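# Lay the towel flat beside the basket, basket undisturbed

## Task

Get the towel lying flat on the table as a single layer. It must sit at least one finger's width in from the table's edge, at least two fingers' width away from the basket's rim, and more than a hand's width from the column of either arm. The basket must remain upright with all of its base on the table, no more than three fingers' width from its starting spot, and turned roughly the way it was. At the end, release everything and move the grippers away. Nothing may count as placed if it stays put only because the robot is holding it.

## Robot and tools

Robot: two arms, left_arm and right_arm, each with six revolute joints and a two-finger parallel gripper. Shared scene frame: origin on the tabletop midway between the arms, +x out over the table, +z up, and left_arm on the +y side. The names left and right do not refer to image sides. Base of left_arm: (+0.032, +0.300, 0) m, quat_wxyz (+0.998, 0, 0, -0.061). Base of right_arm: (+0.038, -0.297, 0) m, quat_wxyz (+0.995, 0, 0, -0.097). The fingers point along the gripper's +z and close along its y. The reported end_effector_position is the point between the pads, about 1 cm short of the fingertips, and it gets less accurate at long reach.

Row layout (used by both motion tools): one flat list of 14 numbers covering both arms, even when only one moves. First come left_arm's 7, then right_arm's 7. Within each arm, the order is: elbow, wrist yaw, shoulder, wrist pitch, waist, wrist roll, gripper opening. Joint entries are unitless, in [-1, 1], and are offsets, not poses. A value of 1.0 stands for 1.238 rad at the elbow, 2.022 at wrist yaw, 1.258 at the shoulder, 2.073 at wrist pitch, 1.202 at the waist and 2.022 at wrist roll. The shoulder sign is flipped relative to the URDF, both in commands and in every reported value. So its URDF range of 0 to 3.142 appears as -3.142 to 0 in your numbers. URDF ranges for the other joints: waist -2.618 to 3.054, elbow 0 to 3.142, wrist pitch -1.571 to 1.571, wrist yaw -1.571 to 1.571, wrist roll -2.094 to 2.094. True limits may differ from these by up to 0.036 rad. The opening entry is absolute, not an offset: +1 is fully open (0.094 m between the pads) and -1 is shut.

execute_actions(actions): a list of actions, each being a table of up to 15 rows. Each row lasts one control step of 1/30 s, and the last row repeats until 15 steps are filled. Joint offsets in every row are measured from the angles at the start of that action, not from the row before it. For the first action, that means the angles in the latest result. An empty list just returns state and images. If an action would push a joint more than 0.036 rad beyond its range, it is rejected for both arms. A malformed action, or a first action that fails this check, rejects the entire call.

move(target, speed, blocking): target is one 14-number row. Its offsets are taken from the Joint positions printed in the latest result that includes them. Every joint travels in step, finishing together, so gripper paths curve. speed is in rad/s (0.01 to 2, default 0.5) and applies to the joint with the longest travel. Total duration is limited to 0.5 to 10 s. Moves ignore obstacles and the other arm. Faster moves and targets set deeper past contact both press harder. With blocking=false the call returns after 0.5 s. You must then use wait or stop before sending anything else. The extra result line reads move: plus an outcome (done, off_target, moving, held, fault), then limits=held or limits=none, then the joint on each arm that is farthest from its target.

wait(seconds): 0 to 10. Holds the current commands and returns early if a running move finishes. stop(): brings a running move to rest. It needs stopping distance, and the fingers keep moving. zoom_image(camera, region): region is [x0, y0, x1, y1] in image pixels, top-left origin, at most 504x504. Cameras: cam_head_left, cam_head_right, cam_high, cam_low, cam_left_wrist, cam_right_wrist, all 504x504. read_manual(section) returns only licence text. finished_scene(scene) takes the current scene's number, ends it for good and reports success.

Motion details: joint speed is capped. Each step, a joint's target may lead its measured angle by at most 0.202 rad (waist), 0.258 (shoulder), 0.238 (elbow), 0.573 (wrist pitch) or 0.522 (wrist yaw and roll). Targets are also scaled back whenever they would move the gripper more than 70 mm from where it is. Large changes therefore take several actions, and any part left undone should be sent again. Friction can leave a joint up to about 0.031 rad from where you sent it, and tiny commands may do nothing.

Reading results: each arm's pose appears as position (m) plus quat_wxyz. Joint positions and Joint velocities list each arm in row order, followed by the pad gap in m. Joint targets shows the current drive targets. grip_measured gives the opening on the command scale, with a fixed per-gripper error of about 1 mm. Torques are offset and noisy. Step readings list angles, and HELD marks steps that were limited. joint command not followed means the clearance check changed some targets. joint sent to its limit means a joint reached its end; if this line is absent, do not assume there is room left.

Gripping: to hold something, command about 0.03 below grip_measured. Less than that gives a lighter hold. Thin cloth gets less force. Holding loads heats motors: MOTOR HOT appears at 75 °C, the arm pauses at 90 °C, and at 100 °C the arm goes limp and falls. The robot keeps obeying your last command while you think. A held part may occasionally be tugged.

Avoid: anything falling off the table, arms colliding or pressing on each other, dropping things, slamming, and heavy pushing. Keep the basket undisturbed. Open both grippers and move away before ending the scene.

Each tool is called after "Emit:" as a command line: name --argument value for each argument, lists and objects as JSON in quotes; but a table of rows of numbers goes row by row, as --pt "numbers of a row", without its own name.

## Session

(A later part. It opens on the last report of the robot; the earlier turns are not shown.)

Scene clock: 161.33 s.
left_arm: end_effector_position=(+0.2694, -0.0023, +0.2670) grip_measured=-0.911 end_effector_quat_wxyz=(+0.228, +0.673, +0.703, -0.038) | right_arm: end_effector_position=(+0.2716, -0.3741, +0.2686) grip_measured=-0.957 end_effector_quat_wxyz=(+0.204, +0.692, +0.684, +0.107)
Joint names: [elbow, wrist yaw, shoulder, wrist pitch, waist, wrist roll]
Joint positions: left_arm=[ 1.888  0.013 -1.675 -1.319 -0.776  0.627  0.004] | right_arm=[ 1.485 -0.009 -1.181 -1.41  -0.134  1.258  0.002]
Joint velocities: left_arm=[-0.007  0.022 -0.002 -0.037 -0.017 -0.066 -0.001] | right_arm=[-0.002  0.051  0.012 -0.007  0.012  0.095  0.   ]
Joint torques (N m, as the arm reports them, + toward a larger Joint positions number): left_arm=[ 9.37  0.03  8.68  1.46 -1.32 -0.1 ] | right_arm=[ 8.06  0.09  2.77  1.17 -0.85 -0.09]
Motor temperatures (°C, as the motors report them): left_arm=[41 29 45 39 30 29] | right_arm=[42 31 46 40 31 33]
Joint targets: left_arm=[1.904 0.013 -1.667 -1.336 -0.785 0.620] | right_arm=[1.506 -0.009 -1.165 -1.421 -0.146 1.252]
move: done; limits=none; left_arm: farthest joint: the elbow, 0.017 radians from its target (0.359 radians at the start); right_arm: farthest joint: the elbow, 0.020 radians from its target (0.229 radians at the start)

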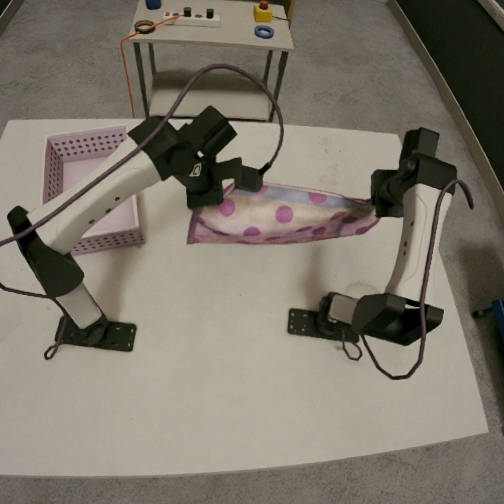

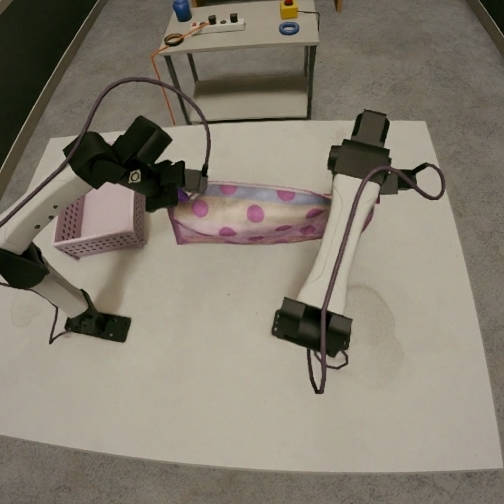

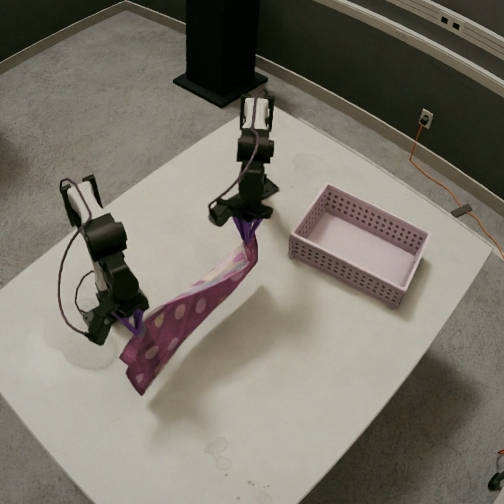

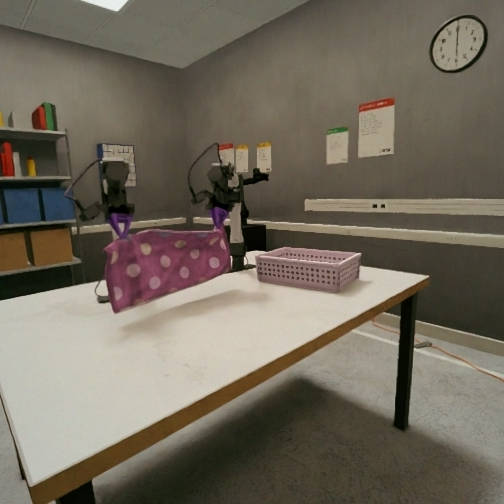

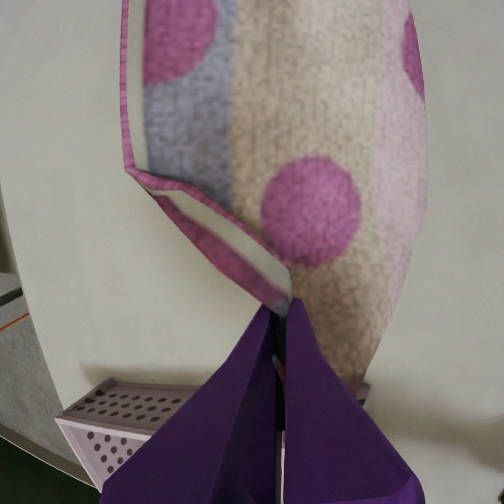

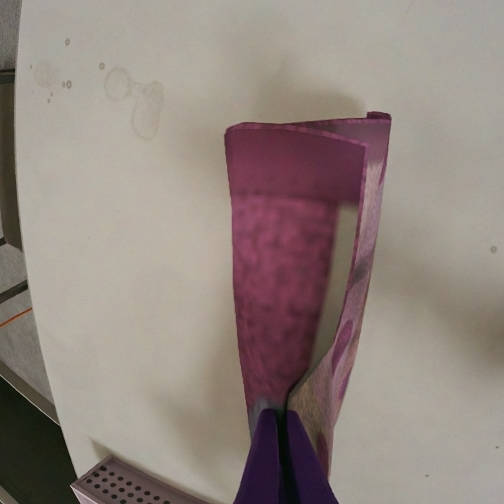

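Emit:
move --target '[-0.013,0,-0.25,0.11,0.18,0.086,-1, 0.02,0,-0.392,0.135,0.072,0.035,-1]' --speed 0.35

Scene clock: 168.63 s.
left_arm: end_effector_position=(+0.3902, -0.0007, +0.1671) grip_measured=-0.911 end_effector_quat_wxyz=(+0.195, +0.664, +0.721, +0.003) | right_arm: end_effector_position=(+0.3823, -0.3818, +0.1522) grip_measured=-0.957 end_effector_quat_wxyz=(+0.098, +0.702, +0.702, +0.065)
Joint names: [elbow, wrist yaw, shoulder, wrist pitch, waist, wrist roll]
Joint positions: left_arm=[ 1.888  0.013 -1.977 -1.089 -0.57   0.793  0.004] | right_arm=[ 1.485 -0.012 -1.666 -1.154 -0.055  1.323  0.002]
Joint velocities: left_arm=[ 0.007 -0.022  0.032 -0.007  0.017  0.037 -0.   ] | right_arm=[-0.002 -0.037  0.012  0.037  0.002  0.022 -0.   ]
Joint torques (N m, as the arm reports them, + toward a larger Joint positions number): left_arm=[ 7.43  0.05 10.55  1.44  0.03  0.06] | right_arm=[9.01 0.12 5.57 1.08 0.58 0.03]
Motor temperatures (°C, as the motors report them): left_arm=[41 29 45 38 31 29] | right_arm=[42 31 45 39 31 33]
Joint targets: left_arm=[1.872 0.013 -1.989 -1.091 -0.560 0.800] | right_arm=[1.510 -0.009 -1.674 -1.130 -0.047 1.329]
move: off_target (right_arm); limits=none; left_arm: farthest joint: the elbow, 0.017 radians from its target (0.017 radians at the start); right_arm: farthest joint: the elbow, 0.024 radians from its target (0.024 radians at the start)

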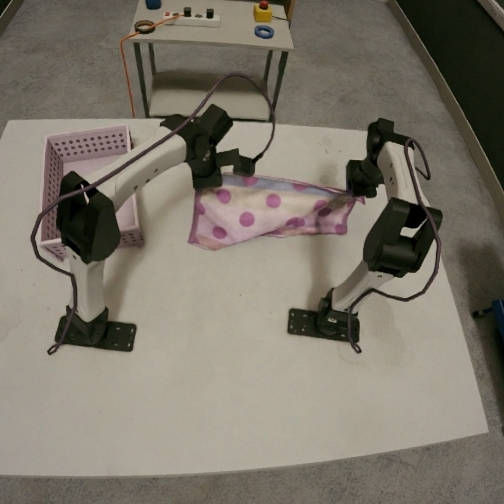

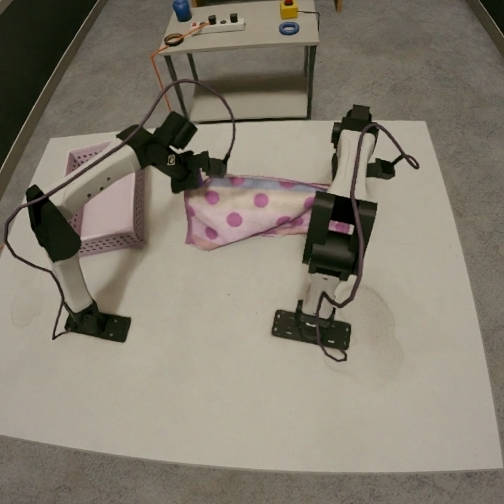

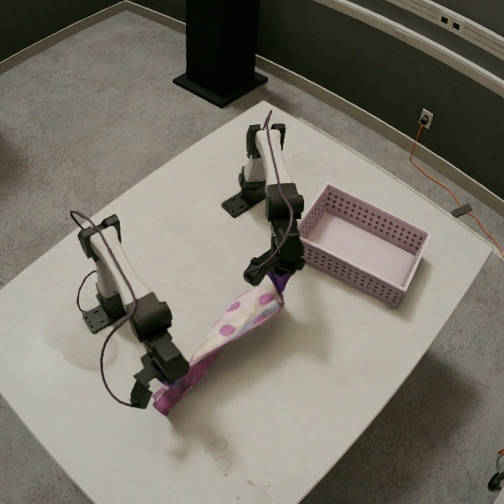

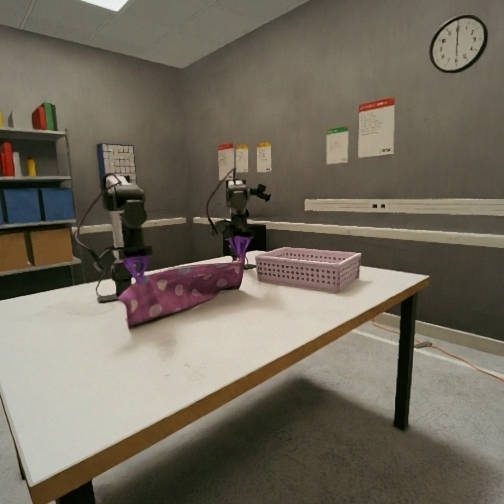

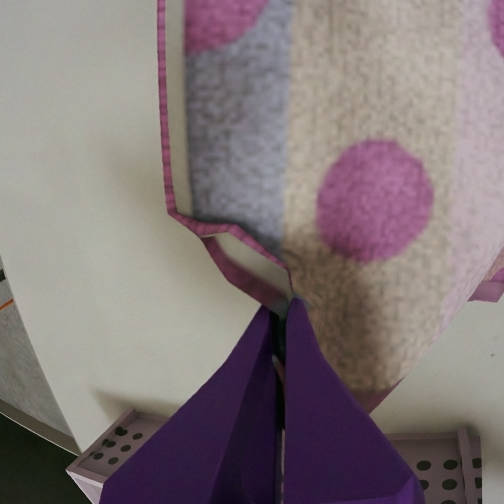

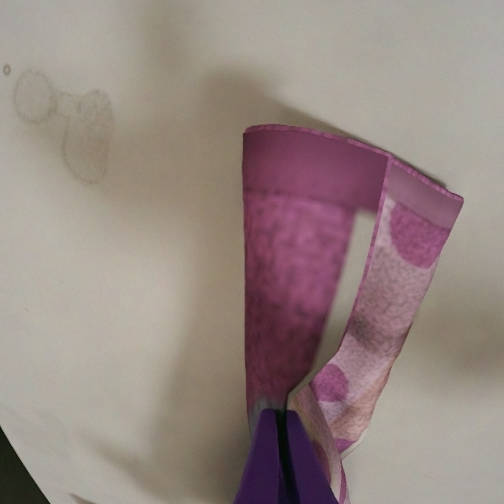

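Emit:
move --target '[0.278,0,-0.3,0.01,0.133,0.07,-1, 0.455,0,-0.44,0.03,0.095,0.04,-1]' --speed 0.3

Scene clock: 176.13 s.
left_arm: end_effector_position=(+0.4972, +0.0153, +0.1058) grip_measured=-0.911 end_effector_quat_wxyz=(+0.189, +0.660, +0.727, +0.030) | right_arm: end_effector_position=(+0.5288, -0.3633, +0.1026) grip_measured=-0.957 end_effector_quat_wxyz=(+0.105, +0.688, +0.713, +0.086)
Joint names: [elbow, wrist yaw, shoulder, wrist pitch, waist, wrist roll]
Joint positions: left_arm=[ 2.214  0.014 -2.336 -1.064 -0.422  0.928  0.004] | right_arm=[ 2.023 -0.015 -2.209 -1.113  0.053  1.397  0.002]
Joint velocities: left_arm=[ 0.012 -0.037  0.002 -0.007  0.022 -0.007 -0.   ] | right_arm=[-0.002  0.022  0.002  0.037 -0.017 -0.007  0.   ]
Joint torques (N m, as the arm reports them, + toward a larger Joint positions number): left_arm=[10.13  0.05 13.07  1.38  0.22  0.07] | right_arm=[9.1  0.12 9.66 1.12 0.39 0.03]
Motor temperatures (°C, as the motors report them): left_arm=[41 29 45 38 31 29] | right_arm=[43 31 45 39 31 33]
Joint targets: left_arm=[2.233 0.014 -2.354 -1.068 -0.410 0.935] | right_arm=[2.049 -0.012 -2.220 -1.092 0.059 1.404]
move: off_target (right_arm); limits=none; left_arm: farthest joint: the shoulder, 0.019 radians from its target (0.378 radians at the start); right_arm: farthest joint: the elbow, 0.025 radians from its target (0.563 radians at the start)

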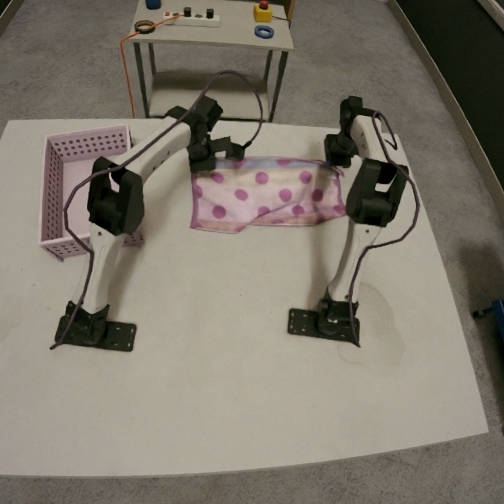

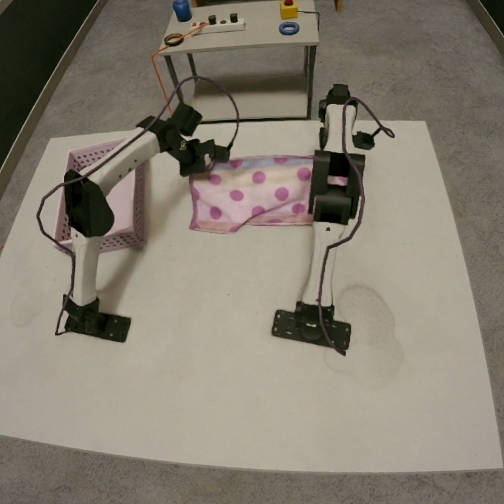

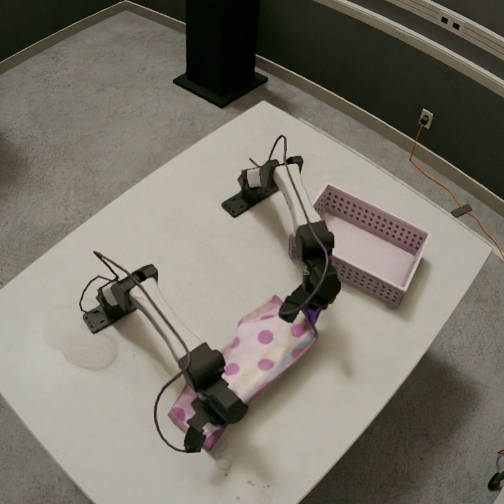

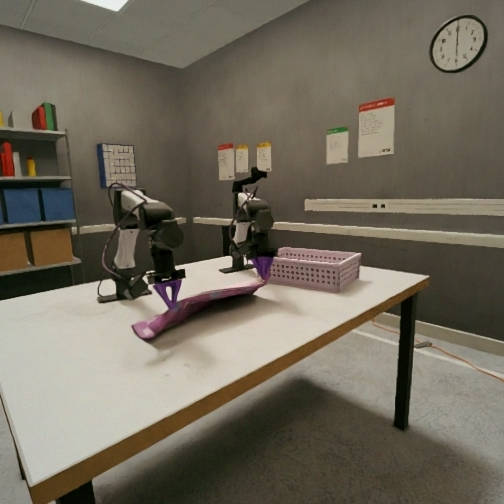

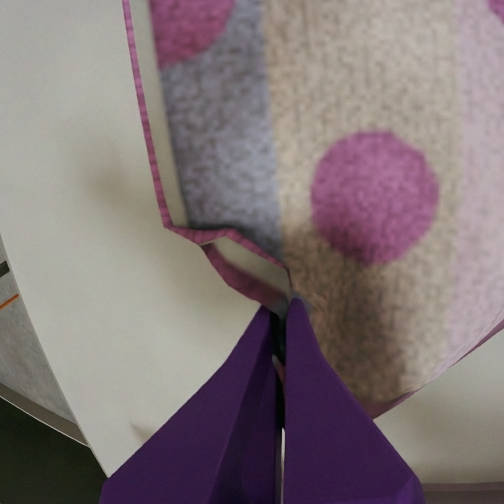

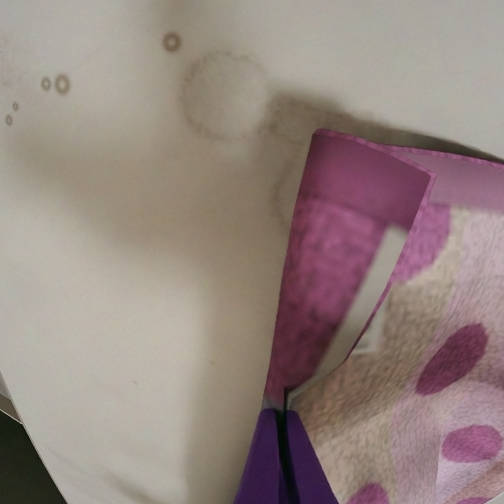

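Emit:
move --target '[-0.075,0,-0.08,0.1,0.035,0.0,-1, 0.135,0,-0.17,0.04,0.01,-0.2,-1]' --speed 0.25

Emit:
move --target '[0,0,0,0,0,0,0.3, 0,0,0,0,0,0,0.3]'

Emit:
move --target '[0,0,0.4,0,0.1,0,0.3, 0,0,0.4,0,-0.3,0,0.3]'

Scene clock: 186.60 s.
left_arm: end_effector_position=(+0.5304, +0.0132, +0.0588) grip_measured=-0.911 end_effector_quat_wxyz=(+0.217, +0.646, +0.731, +0.038) | right_arm: end_effector_position=(+0.5688, -0.3653, +0.0525) grip_measured=-0.957 end_effector_quat_wxyz=(+0.120, +0.531, +0.836, +0.065)
Joint names: [elbow, wrist yaw, shoulder, wrist pitch, waist, wrist roll]
Joint positions: left_arm=[ 2.146  0.014 -2.417 -0.857 -0.395  0.928  0.004] | right_arm=[ 2.166 -0.018 -2.409 -1.054  0.059  1.     0.002]
Joint velocities: left_arm=[-0.007 -0.051 -0.002  0.051 -0.002 -0.007 -0.001] | right_arm=[ 0.002 -0.037  0.007  0.037  0.012  0.007  0.   ]
Joint torques (N m, as the arm reports them, + toward a larger Joint positions number): left_arm=[ 6.91  0.05 13.64  1.55  0.39 -0.02] | right_arm=[ 9.06  0.1  10.81  1.18  0.44 -0.08]
Motor temperatures (°C, as the motors report them): left_arm=[42 29 48 38 31 29] | right_arm=[44 31 47 38 31 33]
Joint targets: left_arm=[2.121 0.013 -2.437 -0.857 -0.380 0.928] | right_arm=[2.190 -0.015 -2.423 -1.030 0.065 0.993]
move: off_target (left_arm, right_arm); limits=none; left_arm: farthest joint: the elbow, 0.025 radians from its target (0.093 radians at the start); right_arm: farthest joint: the elbow, 0.024 radians from its target (0.167 radians at the start)

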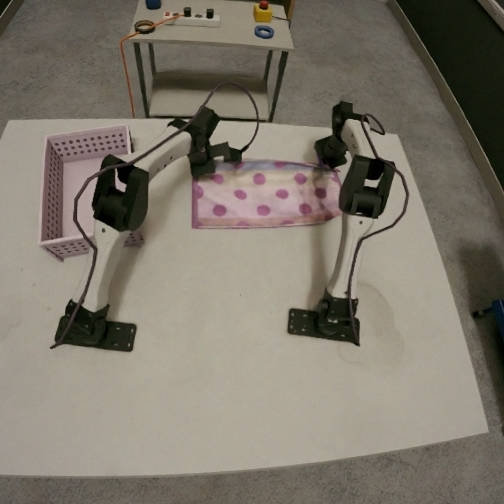

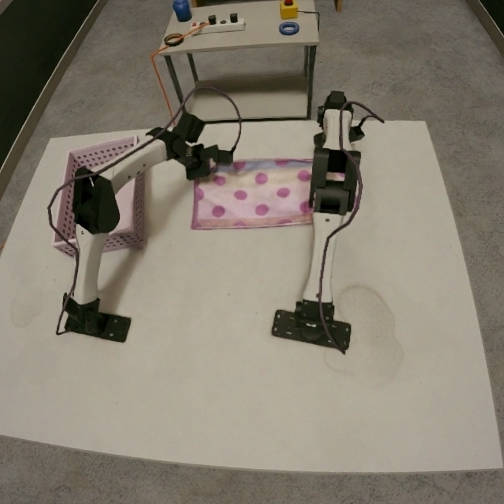

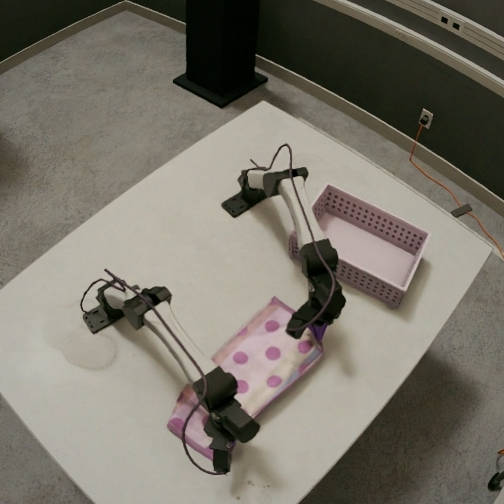

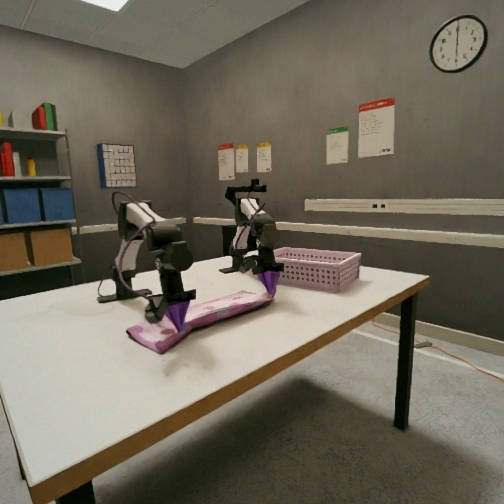

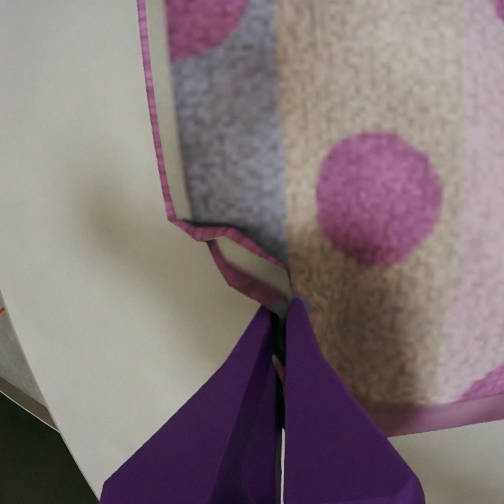

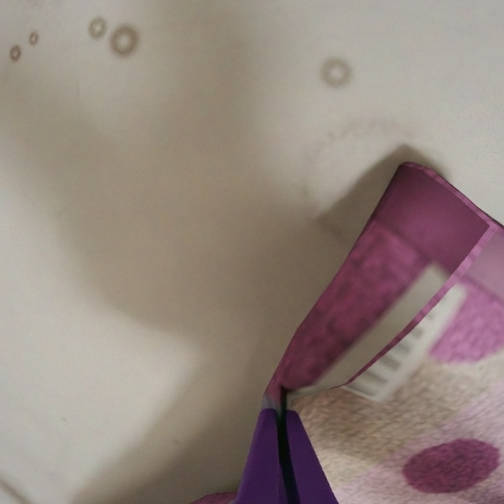

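Scene clock: 187.10 s.
left_arm: end_effector_position=(+0.5304, +0.0132, +0.0588) grip_measured=+0.298 end_effector_quat_wxyz=(+0.217, +0.646, +0.731, +0.038) | right_arm: end_effector_position=(+0.5688, -0.3652, +0.0525) grip_measured=+0.298 end_effector_quat_wxyz=(+0.120, +0.531, +0.836, +0.066)
Joint names: [elbow, wrist yaw, shoulder, wrist pitch, waist, wrist roll]
Joint positions: left_arm=[ 2.146  0.014 -2.417 -0.857 -0.395  0.928  0.061] | right_arm=[ 2.166 -0.019 -2.409 -1.054  0.059  1.     0.061]
Joint velocities: left_arm=[-0.022 -0.051  0.007 -0.037  0.007 -0.051 -0.   ] | right_arm=[ 0.002  0.022  0.017 -0.051 -0.017 -0.007  0.   ]
Joint torques (N m, as the arm reports them, + toward a larger Joint positions number): left_arm=[ 8.85  0.05 15.22  1.56 -0.7  -0.02] | right_arm=[ 7.23  0.07 11.66  0.91  0.02 -0.02]
Motor temperatures (°C, as the motors report them): left_arm=[42 29 49 38 31 29] | right_arm=[44 31 47 38 31 33]
Joint targets: left_arm=[2.146 0.014 -2.417 -0.857 -0.395 0.928] | right_arm=[2.166 -0.019 -2.409 -1.054 0.059 1.000]
move: done; limits=none; left_arm: farthest joint: the waist, 0.000 radians from its target (0.000 radians at the start); right_arm: farthest joint: the wrist yaw, 0.001 radians from its target (0.000 radians at the start)

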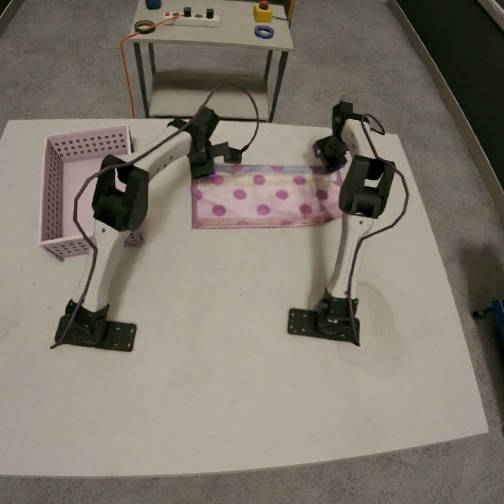

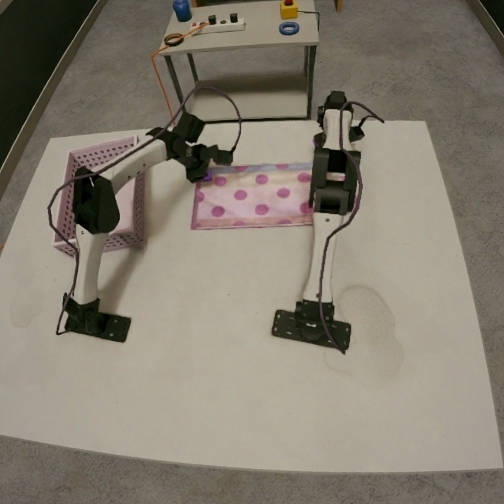

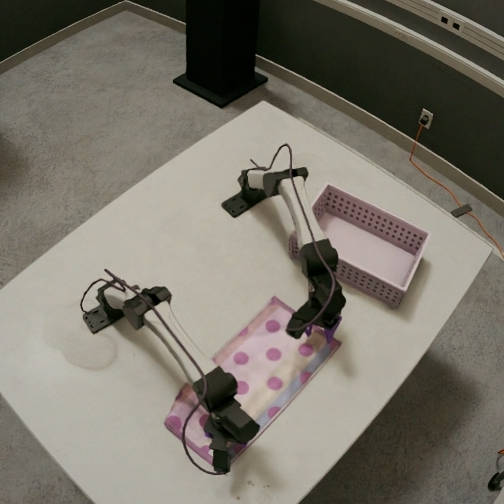

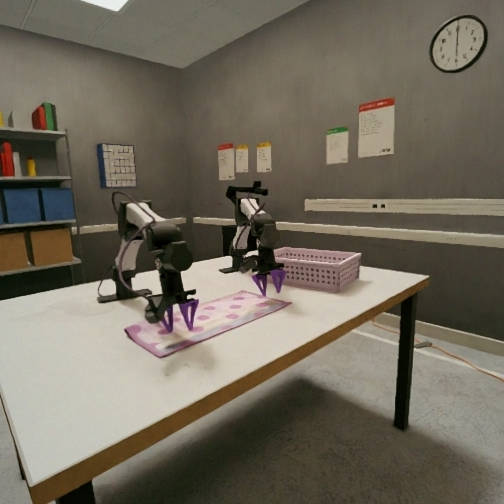

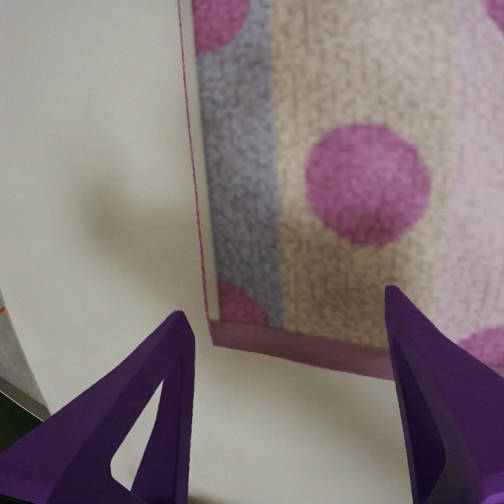

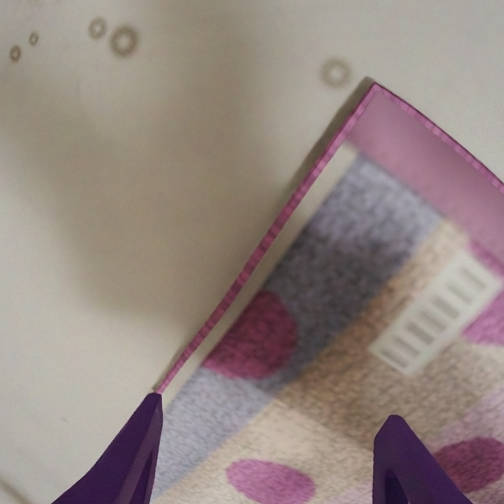

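Scene clock: 188.57 s.
left_arm: end_effector_position=(+0.5189, +0.0882, +0.3408) grip_measured=+0.299 end_effector_quat_wxyz=(+0.450, +0.550, +0.694, +0.114) | right_arm: end_effector_position=(+0.4806, -0.5309, +0.3082) grip_measured=+0.298 end_effector_quat_wxyz=(+0.364, +0.626, +0.682, +0.103)
Joint names: [elbow, wrist yaw, shoulder, wrist pitch, waist, wrist roll]
Joint positions: left_arm=[ 2.146  0.014 -1.902 -0.849 -0.283  0.928  0.061] | right_arm=[ 2.166 -0.018 -1.906 -1.054 -0.3    1.     0.061]
Joint velocities: left_arm=[-0.007  0.007 -0.017  0.022  0.002 -0.007  0.   ] | right_arm=[ 0.012  0.037 -0.027 -0.051 -0.007 -0.022 -0.001]
Joint torques (N m, as the arm reports them, + toward a larger Joint positions number): left_arm=[ 8.71  0.02 10.01  2.36 -0.14 -0.06] | right_arm=[ 7.15  0.06  8.17  1.8  -0.14 -0.05]
Motor temperatures (°C, as the motors report them): left_arm=[42 29 49 38 31 29] | right_arm=[44 31 48 39 31 33]
Joint targets: left_arm=[2.146 0.014 -1.913 -0.856 -0.275 0.928] | right_arm=[2.166 -0.018 -1.906 -1.054 -0.302 1.000]
move: done; limits=none; left_arm: farthest joint: the shoulder, 0.012 radians from its target (0.503 radians at the start); right_arm: farthest joint: the waist, 0.002 radians from its target (0.360 radians at the start)

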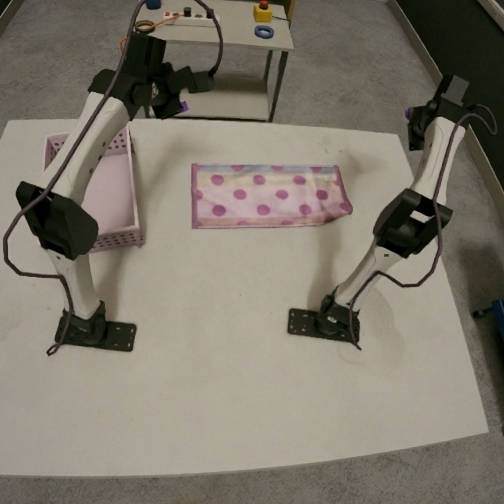

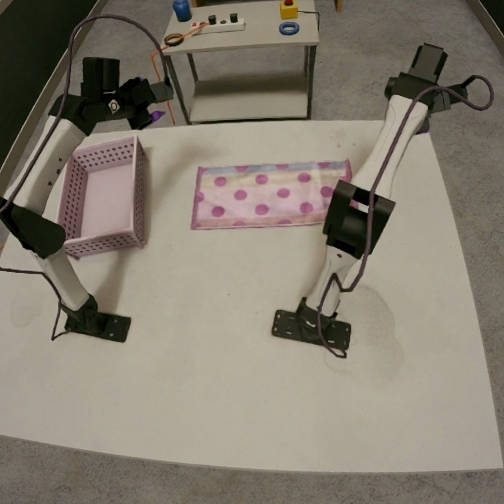

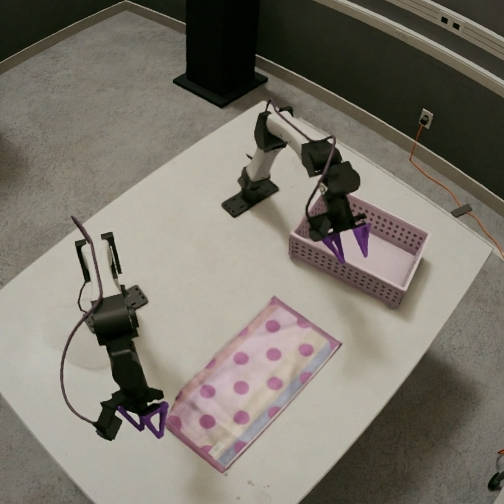

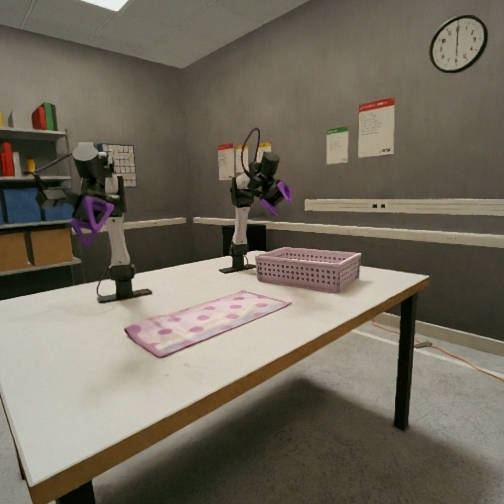

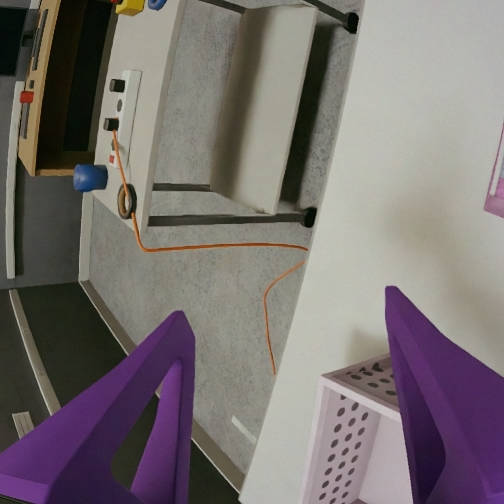

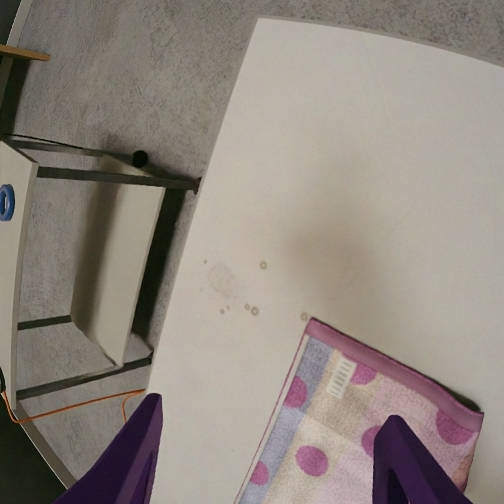

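Emit:
move --target '[-0.5,0,0.5,0,0.2,-0.4,0.3, -0.84,0,0.09,0.35,0.17,-0.41,0.1]' --speed 0.7

Scene clock: 196.00 s.
left_arm: end_effector_position=(+0.3966, +0.2326, +0.3575) grip_measured=+0.299 end_effector_quat_wxyz=(+0.479, +0.135, +0.867, -0.018) | right_arm: end_effector_position=(+0.4591, -0.4225, +0.0501) grip_measured=+0.102 end_effector_quat_wxyz=(+0.266, +0.225, +0.937, -0.007)
Joint names: [elbow, wrist yaw, shoulder, wrist pitch, waist, wrist roll]
Joint positions: left_arm=[ 1.555  0.014 -1.281 -0.845 -0.053  0.127  0.061] | right_arm=[ 1.137 -0.018 -1.821 -0.348 -0.105  0.177  0.052]
Joint velocities: left_arm=[-0.022  0.022  0.012  0.037 -0.012 -0.066 -0.   ] | right_arm=[ 0.007 -0.081 -0.007  0.022  0.002  0.007  0.   ]
Joint torques (N m, as the arm reports them, + toward a larger Joint positions number): left_arm=[ 6.52 -0.01  5.33  2.47  0.07 -0.07] | right_arm=[ 6.34  0.01  9.29  1.69  0.64 -0.05]
Motor temperatures (°C, as the motors report them): left_arm=[42 29 48 40 31 29] | right_arm=[43 31 49 40 31 33]
Joint targets: left_arm=[1.527 0.014 -1.273 -0.849 -0.043 0.119] | right_arm=[1.126 -0.018 -1.793 -0.329 -0.096 0.171]
move: off_target (left_arm, right_arm); limits=none; left_arm: farthest joint: the elbow, 0.028 radians from its target (0.619 radians at the start); right_arm: farthest joint: the shoulder, 0.028 radians from its target (0.114 radians at the start)

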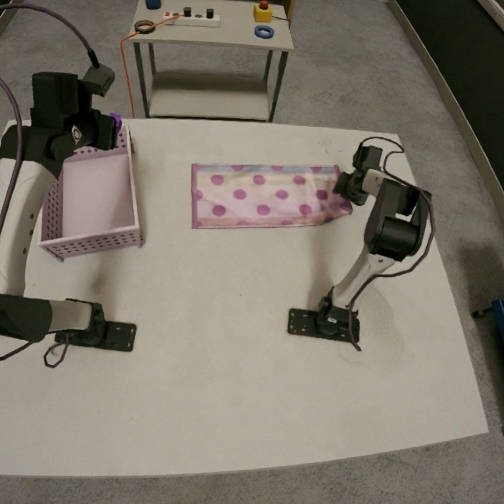

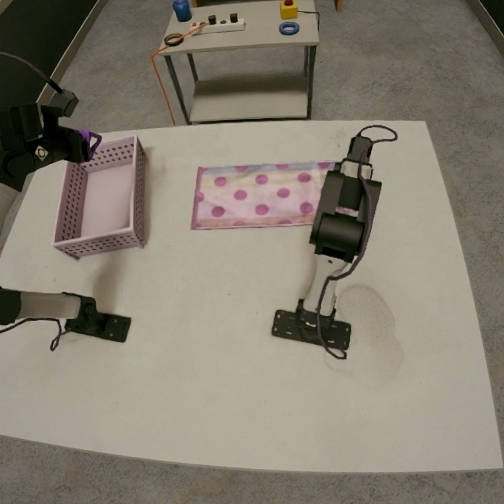

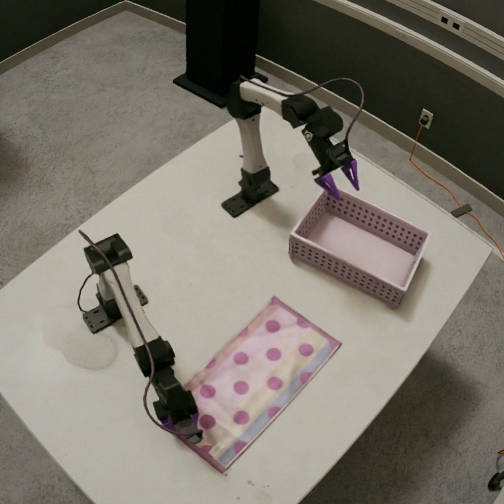

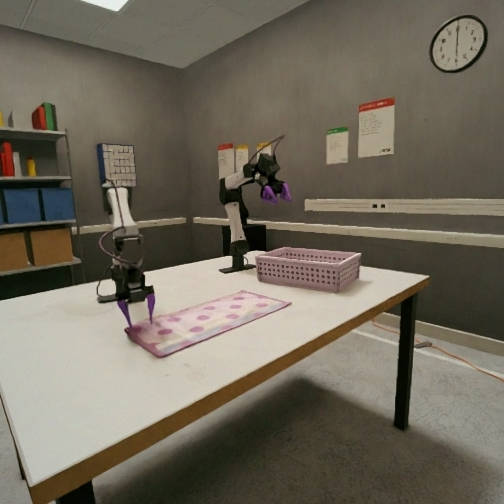

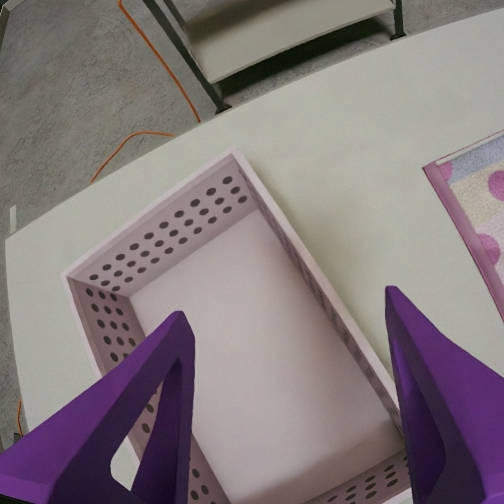

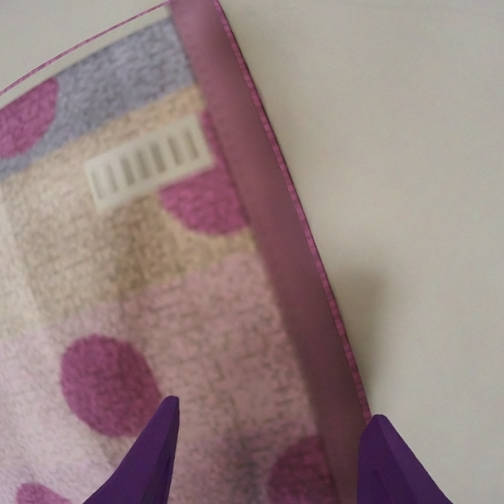

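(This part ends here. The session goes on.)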